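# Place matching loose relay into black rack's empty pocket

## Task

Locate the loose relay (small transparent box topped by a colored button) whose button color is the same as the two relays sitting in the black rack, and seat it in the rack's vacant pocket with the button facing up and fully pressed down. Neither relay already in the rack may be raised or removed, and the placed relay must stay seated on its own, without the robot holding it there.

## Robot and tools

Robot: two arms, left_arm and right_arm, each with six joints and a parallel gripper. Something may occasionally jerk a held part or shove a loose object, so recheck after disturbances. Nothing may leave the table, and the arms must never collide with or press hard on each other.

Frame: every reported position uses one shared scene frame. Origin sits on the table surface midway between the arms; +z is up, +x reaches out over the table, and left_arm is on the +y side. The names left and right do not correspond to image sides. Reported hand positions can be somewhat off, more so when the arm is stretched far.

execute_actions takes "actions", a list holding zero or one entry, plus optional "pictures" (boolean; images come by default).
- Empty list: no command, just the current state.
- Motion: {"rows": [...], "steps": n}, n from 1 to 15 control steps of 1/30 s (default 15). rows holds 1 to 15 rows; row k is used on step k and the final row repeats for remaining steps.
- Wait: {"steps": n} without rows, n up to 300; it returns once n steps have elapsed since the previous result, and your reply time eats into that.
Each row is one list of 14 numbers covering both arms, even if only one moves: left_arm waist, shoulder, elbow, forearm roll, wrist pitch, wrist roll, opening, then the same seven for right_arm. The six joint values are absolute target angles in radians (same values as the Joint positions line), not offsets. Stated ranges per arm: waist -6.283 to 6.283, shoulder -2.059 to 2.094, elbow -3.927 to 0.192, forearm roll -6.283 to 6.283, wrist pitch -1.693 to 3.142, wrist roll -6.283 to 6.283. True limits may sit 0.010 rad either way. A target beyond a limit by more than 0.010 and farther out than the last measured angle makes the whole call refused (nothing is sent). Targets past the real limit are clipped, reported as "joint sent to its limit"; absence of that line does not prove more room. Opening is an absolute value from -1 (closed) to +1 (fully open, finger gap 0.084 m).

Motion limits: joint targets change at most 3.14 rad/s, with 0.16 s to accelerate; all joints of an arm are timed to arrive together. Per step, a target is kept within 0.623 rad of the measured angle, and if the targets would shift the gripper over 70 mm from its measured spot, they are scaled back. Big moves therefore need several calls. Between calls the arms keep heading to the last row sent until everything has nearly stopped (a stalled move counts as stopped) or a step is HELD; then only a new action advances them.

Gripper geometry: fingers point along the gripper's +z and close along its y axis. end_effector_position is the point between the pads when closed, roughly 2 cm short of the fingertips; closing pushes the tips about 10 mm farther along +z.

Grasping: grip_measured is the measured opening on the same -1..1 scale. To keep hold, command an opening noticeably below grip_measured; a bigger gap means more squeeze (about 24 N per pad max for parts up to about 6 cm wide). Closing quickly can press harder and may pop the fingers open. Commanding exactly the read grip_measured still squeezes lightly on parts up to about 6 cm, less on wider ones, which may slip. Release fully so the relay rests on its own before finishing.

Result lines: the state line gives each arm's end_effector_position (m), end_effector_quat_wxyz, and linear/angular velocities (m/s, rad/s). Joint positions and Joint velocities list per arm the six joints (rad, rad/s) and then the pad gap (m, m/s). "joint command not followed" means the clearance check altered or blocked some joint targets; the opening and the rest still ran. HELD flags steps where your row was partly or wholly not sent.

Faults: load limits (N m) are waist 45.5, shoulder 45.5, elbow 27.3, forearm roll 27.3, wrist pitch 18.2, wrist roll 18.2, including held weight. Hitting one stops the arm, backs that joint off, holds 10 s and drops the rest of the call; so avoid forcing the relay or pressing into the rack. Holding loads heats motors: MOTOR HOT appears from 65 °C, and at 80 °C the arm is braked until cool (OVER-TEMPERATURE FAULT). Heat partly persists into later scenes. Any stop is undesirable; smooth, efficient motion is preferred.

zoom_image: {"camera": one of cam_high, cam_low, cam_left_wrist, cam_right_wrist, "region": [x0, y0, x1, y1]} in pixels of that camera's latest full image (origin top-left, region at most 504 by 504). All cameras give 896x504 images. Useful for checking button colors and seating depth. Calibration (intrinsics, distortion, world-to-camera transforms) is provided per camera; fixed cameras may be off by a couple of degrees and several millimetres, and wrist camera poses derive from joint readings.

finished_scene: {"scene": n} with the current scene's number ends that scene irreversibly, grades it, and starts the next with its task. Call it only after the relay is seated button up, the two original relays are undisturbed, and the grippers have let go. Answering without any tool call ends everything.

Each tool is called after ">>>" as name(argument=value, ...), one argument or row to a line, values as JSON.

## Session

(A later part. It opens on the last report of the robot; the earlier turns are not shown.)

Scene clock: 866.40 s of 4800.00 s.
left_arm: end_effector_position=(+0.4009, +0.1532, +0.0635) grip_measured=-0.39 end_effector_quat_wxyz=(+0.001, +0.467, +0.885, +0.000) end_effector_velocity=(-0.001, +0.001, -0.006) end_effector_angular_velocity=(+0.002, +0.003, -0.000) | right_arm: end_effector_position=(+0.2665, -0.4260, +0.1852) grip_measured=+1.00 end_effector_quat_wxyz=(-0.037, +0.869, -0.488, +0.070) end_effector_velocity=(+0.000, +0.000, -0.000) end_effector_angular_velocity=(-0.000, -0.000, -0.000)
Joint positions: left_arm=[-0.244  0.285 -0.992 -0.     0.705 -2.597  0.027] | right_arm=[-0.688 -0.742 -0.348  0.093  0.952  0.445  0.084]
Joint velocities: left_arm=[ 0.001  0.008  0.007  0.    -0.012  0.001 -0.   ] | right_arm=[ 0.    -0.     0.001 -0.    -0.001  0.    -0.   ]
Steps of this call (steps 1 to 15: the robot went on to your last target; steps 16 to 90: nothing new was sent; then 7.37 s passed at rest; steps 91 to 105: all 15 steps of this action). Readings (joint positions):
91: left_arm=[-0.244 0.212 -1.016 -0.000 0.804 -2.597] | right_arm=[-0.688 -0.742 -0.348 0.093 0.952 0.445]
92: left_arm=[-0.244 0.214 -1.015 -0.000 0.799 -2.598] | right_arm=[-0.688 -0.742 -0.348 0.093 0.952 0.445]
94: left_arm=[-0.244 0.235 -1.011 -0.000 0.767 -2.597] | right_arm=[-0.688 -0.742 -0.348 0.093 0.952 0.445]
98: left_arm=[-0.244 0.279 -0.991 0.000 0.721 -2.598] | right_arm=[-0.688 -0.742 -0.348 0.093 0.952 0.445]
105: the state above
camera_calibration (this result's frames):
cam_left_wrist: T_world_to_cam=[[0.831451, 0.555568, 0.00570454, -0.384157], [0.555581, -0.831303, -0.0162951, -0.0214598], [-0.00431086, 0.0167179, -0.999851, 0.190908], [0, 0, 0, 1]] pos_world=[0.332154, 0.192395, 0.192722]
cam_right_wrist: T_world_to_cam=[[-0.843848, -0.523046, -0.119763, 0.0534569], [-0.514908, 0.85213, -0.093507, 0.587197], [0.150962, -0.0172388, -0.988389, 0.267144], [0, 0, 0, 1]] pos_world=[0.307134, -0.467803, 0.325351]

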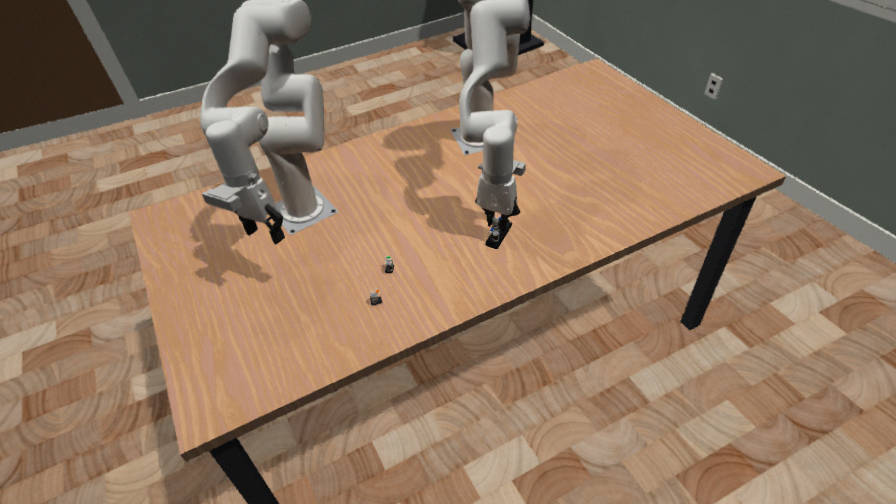

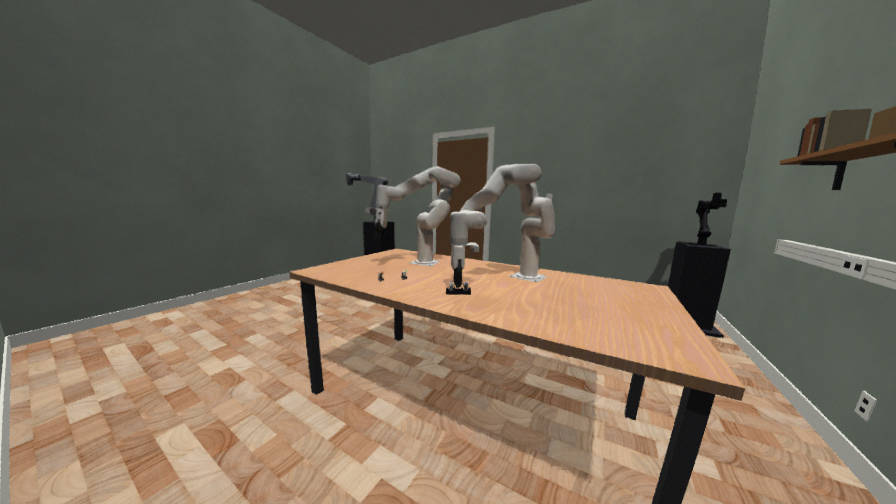

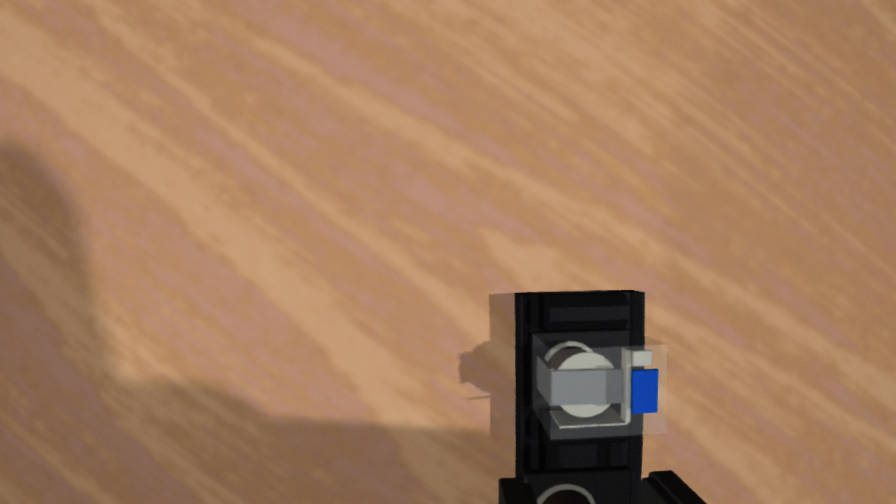

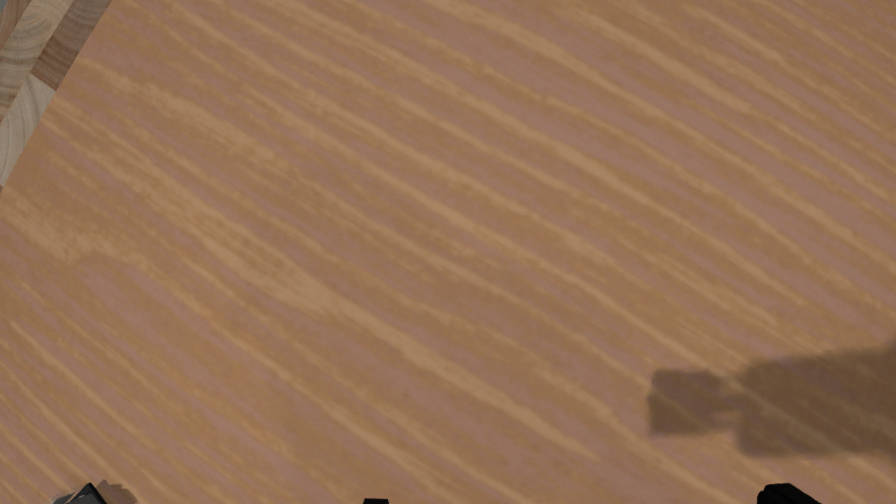

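>>> execute_actions(
  actions=[
    {"rows": [[-0.2438,0.3124,-0.9861,0,0.6738,-2.5975,-0.8,-0.688,-0.742,-0.348,0.093,0.952,0.445,1]], "steps": 12},
  ],
  pictures=false,
)

>>> execute_actions(
  actions=[
    {"rows": [[-0.2438,0.3301,-0.9836,0,0.6535,-2.5975,-0.8,-0.688,-0.742,-0.348,0.093,0.952,0.445,1]], "steps": 15},
  ],
  pictures=false,
)

Scene clock: 881.13 s of 4800.00 s.
left_arm: end_effector_position=(+0.4004, +0.1534, +0.0509) grip_measured=-0.39 end_effector_quat_wxyz=(+0.000, +0.467, +0.885, -0.000) end_effector_velocity=(+0.003, -0.002, +0.000) end_effector_angular_velocity=(-0.005, -0.010, -0.000) | right_arm: end_effector_position=(+0.2665, -0.4260, +0.1852) grip_measured=+1.00 end_effector_quat_wxyz=(-0.037, +0.869, -0.488, +0.070) end_effector_velocity=(-0.000, -0.000, -0.000) end_effector_angular_velocity=(+0.000, +0.000, +0.001)
Joint positions: left_arm=[-0.244  0.312 -0.986 -0.     0.675 -2.597  0.027] | right_arm=[-0.688 -0.742 -0.348  0.093  0.952  0.445  0.084]
Joint velocities: left_arm=[ 0.     0.004 -0.003 -0.001 -0.012  0.001 -0.   ] | right_arm=[-0.     0.    -0.     0.    -0.    -0.002  0.   ]
Steps of this call (steps 1 to 15: the robot went on to your last target; steps 16 to 90: nothing new was sent; then 11.33 s passed at rest; steps 91 to 102: all 12 steps of this action). Readings (joint positions):
91: left_arm=[-0.244 0.287 -0.991 -0.000 0.704 -2.597] | right_arm=[-0.688 -0.742 -0.348 0.093 0.952 0.445]
92: left_arm=[-0.244 0.288 -0.991 -0.000 0.701 -2.598] | right_arm=[-0.688 -0.742 -0.348 0.093 0.952 0.445]
94: left_arm=[-0.244 0.297 -0.990 -0.000 0.691 -2.597] | right_arm=[-0.688 -0.742 -0.348 0.093 0.952 0.445]
98: left_arm=[-0.244 0.310 -0.986 0.000 0.678 -2.598] | right_arm=[-0.688 -0.742 -0.348 0.093 0.952 0.445]
102: the state above

Scene clock: 881.63 s of 4800.00 s.
left_arm: end_effector_position=(+0.4029, +0.1519, +0.0455) grip_measured=-0.38 end_effector_quat_wxyz=(+0.004, +0.467, +0.884, +0.000) end_effector_velocity=(-0.002, +0.001, -0.006) end_effector_angular_velocity=(+0.004, +0.007, -0.001) | right_arm: end_effector_position=(+0.2665, -0.4260, +0.1852) grip_measured=+1.00 end_effector_quat_wxyz=(-0.037, +0.869, -0.488, +0.070) end_effector_velocity=(+0.000, -0.000, +0.000) end_effector_angular_velocity=(-0.000, -0.000, -0.000)
Joint positions: left_arm=[-0.244  0.327 -0.987 -0.     0.652 -2.598  0.027] | right_arm=[-0.688 -0.742 -0.348  0.093  0.952  0.445  0.084]
Joint velocities: left_arm=[ 0.001  0.012  0.003  0.001 -0.008  0.001  0.   ] | right_arm=[-0.    -0.001 -0.    -0.     0.     0.    -0.   ]
Steps of this call (steps 1 to 15: all 15 steps of this action). Readings (joint positions):
1: left_arm=[-0.244 0.312 -0.986 -0.000 0.674 -2.597] | right_arm=[-0.688 -0.742 -0.348 0.093 0.952 0.445]
2: left_arm=[-0.244 0.313 -0.986 0.000 0.672 -2.598] | right_arm=[-0.688 -0.742 -0.348 0.093 0.952 0.445]
4: left_arm=[-0.244 0.318 -0.987 0.000 0.665 -2.598] | right_arm=[-0.688 -0.742 -0.348 0.093 0.952 0.445]
8: left_arm=[-0.244 0.323 -0.988 -0.000 0.657 -2.598] | right_arm=[-0.688 -0.742 -0.348 0.093 0.952 0.445]
15: the state above

>>> execute_actions(
  actions=[
    {"steps": 10},
  ],
)

Scene clock: 888.10 s of 4800.00 s.
left_arm: end_effector_position=(+0.4006, +0.1533, +0.0426) grip_measured=-0.38 end_effector_quat_wxyz=(+0.000, +0.467, +0.885, +0.000) end_effector_velocity=(-0.000, -0.000, -0.000) end_effector_angular_velocity=(+0.001, +0.001, -0.000) | right_arm: end_effector_position=(+0.2665, -0.4260, +0.1852) grip_measured=+1.00 end_effector_quat_wxyz=(-0.037, +0.869, -0.488, +0.070) end_effector_velocity=(+0.000, -0.000, +0.000) end_effector_angular_velocity=(-0.001, -0.001, +0.001)
Joint positions: left_arm=[-0.244  0.33  -0.984  0.     0.654 -2.597  0.027] | right_arm=[-0.688 -0.742 -0.348  0.093  0.952  0.445  0.084]
Joint velocities: left_arm=[-0.    -0.    -0.    -0.     0.001 -0.    -0.   ] | right_arm=[-0.    -0.    -0.001  0.    -0.    -0.001 -0.   ]
Steps of this call (steps 1 to 15: the robot went on to your last target; steps 16 to 90: nothing new was sent; then 3.47 s passed at rest). Readings (joint positions):
1: left_arm=[-0.244 0.327 -0.987 -0.000 0.652 -2.598] | right_arm=[-0.688 -0.742 -0.348 0.093 0.952 0.445]
2: left_arm=[-0.244 0.328 -0.987 -0.000 0.651 -2.598] | right_arm=[-0.688 -0.742 -0.348 0.093 0.952 0.445]
4: left_arm=[-0.244 0.328 -0.987 -0.000 0.651 -2.598] | right_arm=[-0.688 -0.742 -0.348 0.093 0.952 0.445]
8: left_arm=[-0.244 0.329 -0.986 -0.000 0.652 -2.597] | right_arm=[-0.688 -0.742 -0.348 0.093 0.952 0.445]
90: the state above
All arms were judged still, so your last target was given up. Only a new action makes them travel on or press farther. Fingers that are still opening or closing keep moving.
camera_calibration (this result's frames):
cam_left_wrist: T_world_to_cam=[[0.831461, 0.55556, 0.00513104, -0.383844], [0.555558, -0.831299, -0.0172299, -0.0214719], [-0.0053068, 0.0171765, -0.999838, 0.170422], [0, 0, 0, 1]] pos_world=[0.331985, 0.192472, 0.171994]
cam_right_wrist: T_world_to_cam=[[-0.843848, -0.523046, -0.119763, 0.053457], [-0.514908, 0.85213, -0.0935072, 0.587197], [0.150962, -0.0172388, -0.988389, 0.267144], [0, 0, 0, 1]] pos_world=[0.307134, -0.467803, 0.325351]

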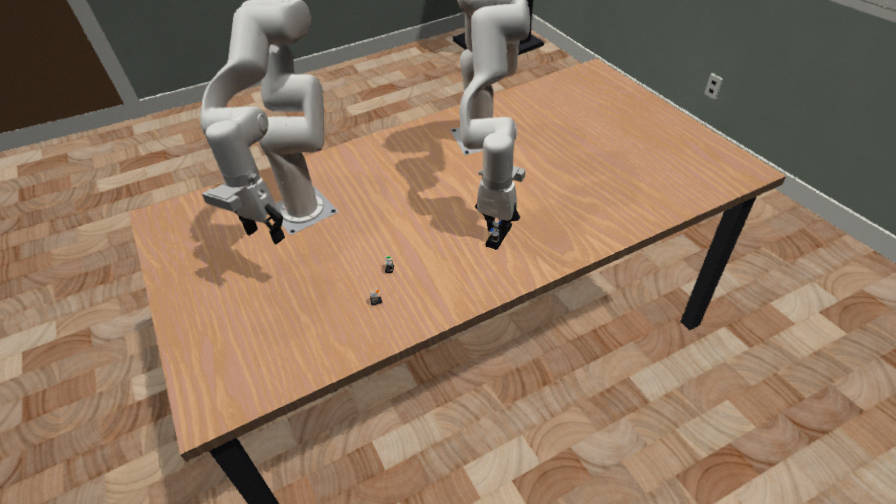

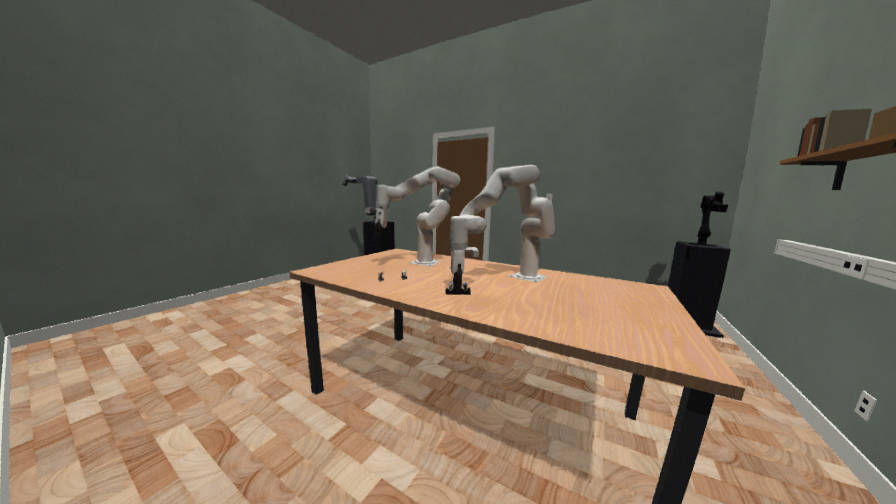

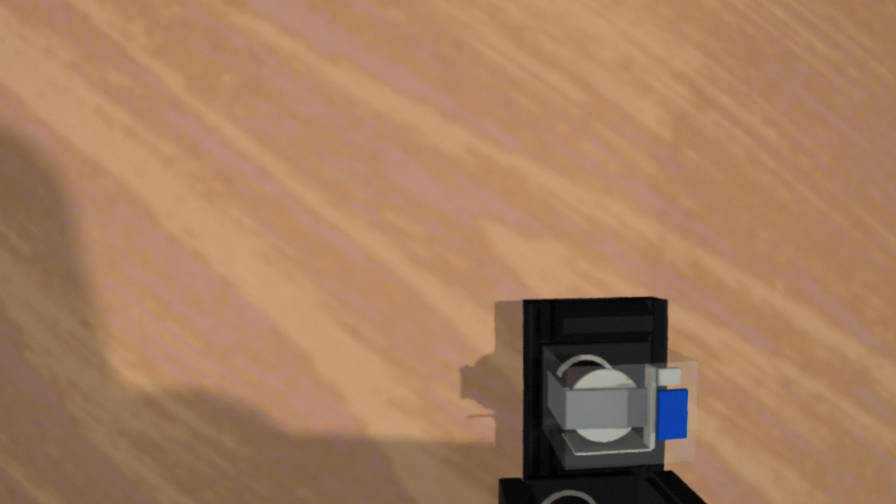

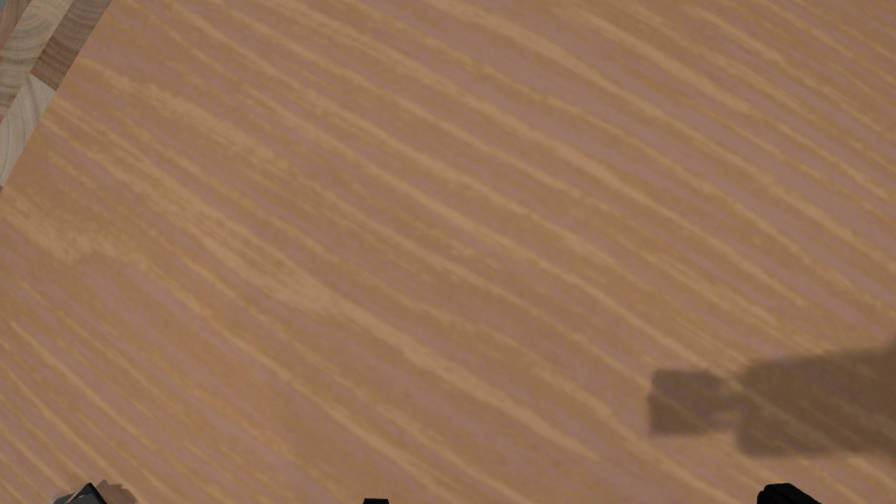

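>>> execute_actions(
  actions=[
    {"rows": [[-0.2438,0.3301,-0.9836,0,0.6535,-2.5975,-0.6,-0.688,-0.742,-0.348,0.093,0.952,0.445,1],[-0.2438,0.3301,-0.9836,0,0.6535,-2.5975,-0.5,-0.688,-0.742,-0.348,0.093,0.952,0.445,1],[-0.2438,0.3301,-0.9836,0,0.6535,-2.5975,-0.4,-0.688,-0.742,-0.348,0.093,0.952,0.445,1],[-0.2438,0.3301,-0.9836,0,0.6535,-2.5975,-0.3,-0.688,-0.742,-0.348,0.093,0.952,0.445,1],[-0.2438,0.3301,-0.9836,0,0.6535,-2.5975,-0.2,-0.688,-0.742,-0.348,0.093,0.952,0.445,1],[-0.2438,0.3301,-0.9836,0,0.6535,-2.5975,-0.1,-0.688,-0.742,-0.348,0.093,0.952,0.445,1],[-0.2438,0.3301,-0.9836,0,0.6535,-2.5975,0.0,-0.688,-0.742,-0.348,0.093,0.952,0.445,1],[-0.2438,0.3301,-0.9836,0,0.6535,-2.5975,0.1,-0.688,-0.742,-0.348,0.093,0.952,0.445,1],[-0.2438,0.3301,-0.9836,0,0.6535,-2.5975,0.2,-0.688,-0.742,-0.348,0.093,0.952,0.445,1]], "steps": 13},
  ],
  pictures=false,
)

>>> execute_actions(
  actions=[
    {"rows": [[-0.2438,0.2121,-1.0160,0,0.8039,-2.5975,0.2,-0.688,-0.742,-0.348,0.093,0.952,0.445,1]], "steps": 15},
  ],
)

Scene clock: 910.83 s of 4800.00 s.
left_arm: end_effector_position=(+0.3955, +0.1556, +0.0372) grip_measured=+0.15 end_effector_quat_wxyz=(-0.008, +0.467, +0.884, -0.000) end_effector_velocity=(+0.045, -0.019, +0.046) end_effector_angular_velocity=(-0.057, -0.125, +0.005) | right_arm: end_effector_position=(+0.2665, -0.4260, +0.1852) grip_measured=+1.00 end_effector_quat_wxyz=(-0.037, +0.869, -0.488, +0.070) end_effector_velocity=(+0.000, -0.000, -0.000) end_effector_angular_velocity=(-0.001, +0.001, +0.002)
Joint positions: left_arm=[-0.244  0.336 -0.977 -0.     0.657 -2.597  0.051] | right_arm=[-0.688 -0.742 -0.348  0.093  0.952  0.445  0.084]
Joint velocities: left_arm=[ 0.003 -0.045 -0.065 -0.    -0.028 -0.001  0.023] | right_arm=[ 0.     0.002 -0.    -0.001 -0.001 -0.001  0.   ]
Steps of this call (steps 1 to 90: nothing new was sent; then 19.30 s passed at rest; steps 91 to 103: all 13 steps of this action). Readings (joint positions):
91: left_arm=[-0.244 0.330 -0.984 -0.000 0.654 -2.597] | right_arm=[-0.688 -0.742 -0.348 0.093 0.952 0.445]
92: left_arm=[-0.244 0.330 -0.984 -0.000 0.654 -2.598] | right_arm=[-0.688 -0.742 -0.348 0.093 0.952 0.445]
94: left_arm=[-0.244 0.330 -0.984 0.000 0.654 -2.597] | right_arm=[-0.688 -0.742 -0.348 0.093 0.952 0.445]
98: left_arm=[-0.244 0.335 -0.977 -0.000 0.657 -2.597] | right_arm=[-0.688 -0.742 -0.348 0.093 0.952 0.445]
103: the state above

Scene clock: 911.33 s of 4800.00 s.
left_arm: end_effector_position=(+0.3996, +0.1538, +0.0988) grip_measured=+0.19 end_effector_quat_wxyz=(-0.001, +0.467, +0.884, -0.000) end_effector_velocity=(+0.002, -0.000, +0.009) end_effector_angular_velocity=(-0.002, -0.004, +0.002) | right_arm: end_effector_position=(+0.2665, -0.4260, +0.1852) grip_measured=+1.00 end_effector_quat_wxyz=(-0.037, +0.869, -0.488, +0.070) end_effector_velocity=(+0.000, -0.000, +0.000) end_effector_angular_velocity=(-0.001, -0.001, -0.000)
Joint positions: left_arm=[-0.244  0.215 -1.014  0.     0.803 -2.598  0.052] | right_arm=[-0.688 -0.742 -0.348  0.093  0.952  0.445  0.084]
Joint velocities: left_arm=[ 0.001 -0.013 -0.01  -0.     0.019 -0.     0.   ] | right_arm=[ 0.    -0.001 -0.    -0.     0.     0.001 -0.   ]
Steps of this call (steps 1 to 15: all 15 steps of this action). Readings (joint positions):
1: left_arm=[-0.244 0.334 -0.979 -0.000 0.656 -2.597] | right_arm=[-0.688 -0.742 -0.348 0.093 0.952 0.445]
2: left_arm=[-0.244 0.331 -0.981 0.000 0.660 -2.597] | right_arm=[-0.688 -0.742 -0.348 0.093 0.952 0.445]
4: left_arm=[-0.244 0.303 -0.987 0.000 0.701 -2.598] | right_arm=[-0.688 -0.742 -0.348 0.093 0.952 0.445]
8: left_arm=[-0.244 0.228 -1.015 -0.000 0.777 -2.597] | right_arm=[-0.688 -0.742 -0.348 0.093 0.952 0.445]
15: the state above
camera_calibration (this result's frames):
cam_left_wrist: T_world_to_cam=[[0.831489, 0.555531, 0.00337661, -0.383408], [0.555478, -0.831289, -0.0200709, -0.0193133], [-0.00834309, 0.0185644, -0.999793, 0.227512], [0, 0, 0, 1]] pos_world=[0.331426, 0.192716, 0.228371]
cam_right_wrist: T_world_to_cam=[[-0.843848, -0.523046, -0.119763, 0.053457], [-0.514908, 0.85213, -0.093507, 0.587197], [0.150962, -0.0172388, -0.988389, 0.267144], [0, 0, 0, 1]] pos_world=[0.307134, -0.467802, 0.325351]

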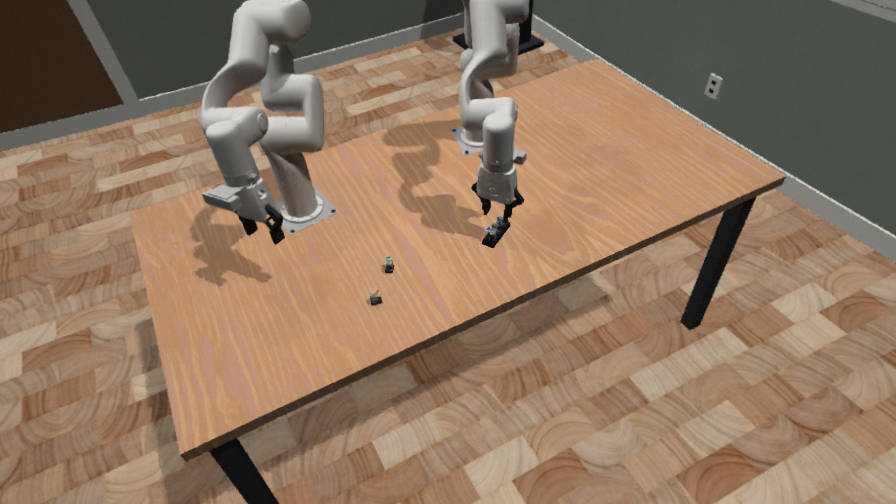

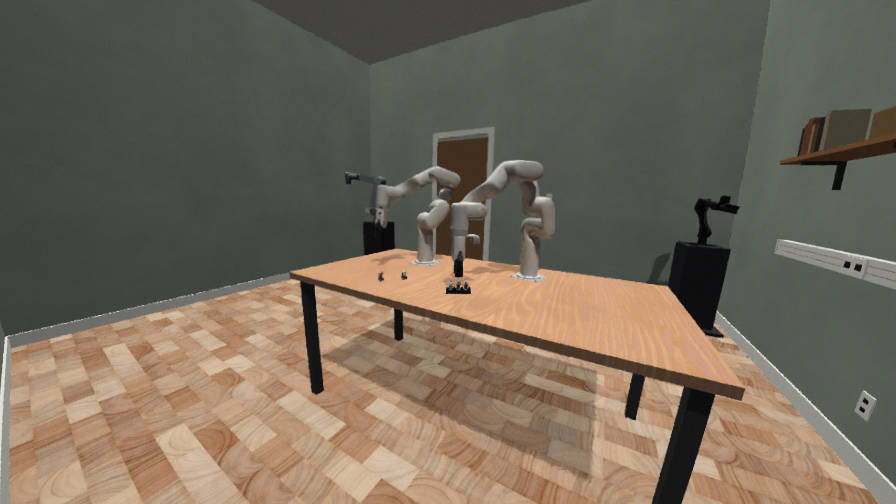

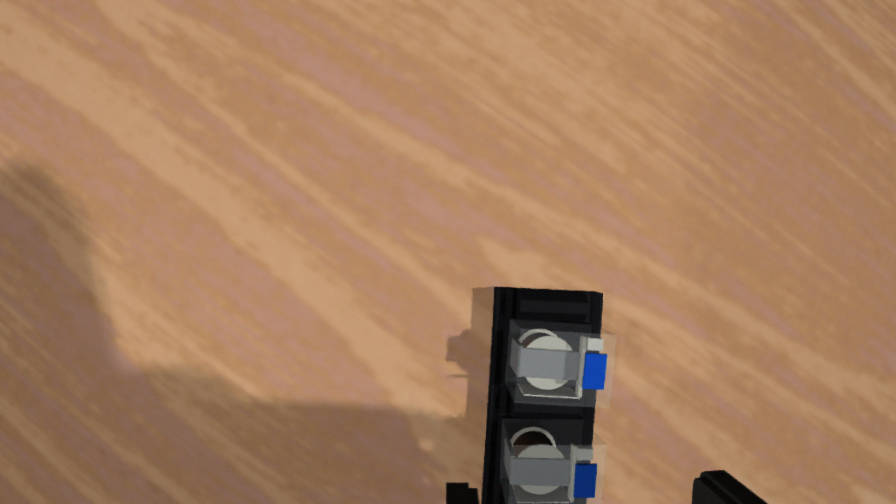

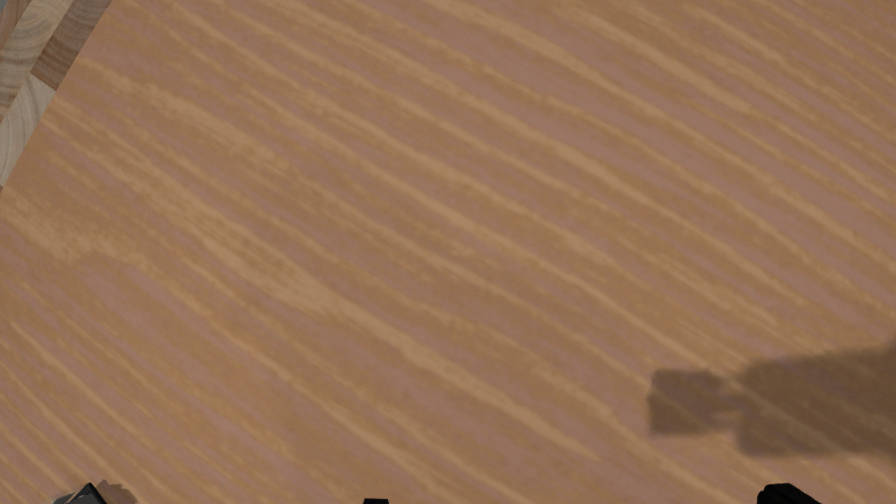

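>>> zoom_image(
  camera="cam_low",
  region=[420, 255, 500, 305],
)

Region (420, 255, 500, 305) of cam_low's 896x504 image, scaled by 6.300, with more detail than that image has; it fills the top 315 rows of this view, and the rest is white.

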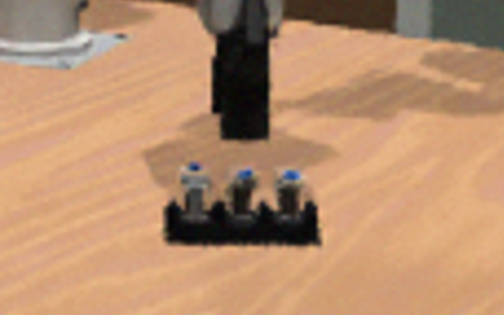

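>>> finished_scene(
  scene=2,
)

The scene is finished: the task was done.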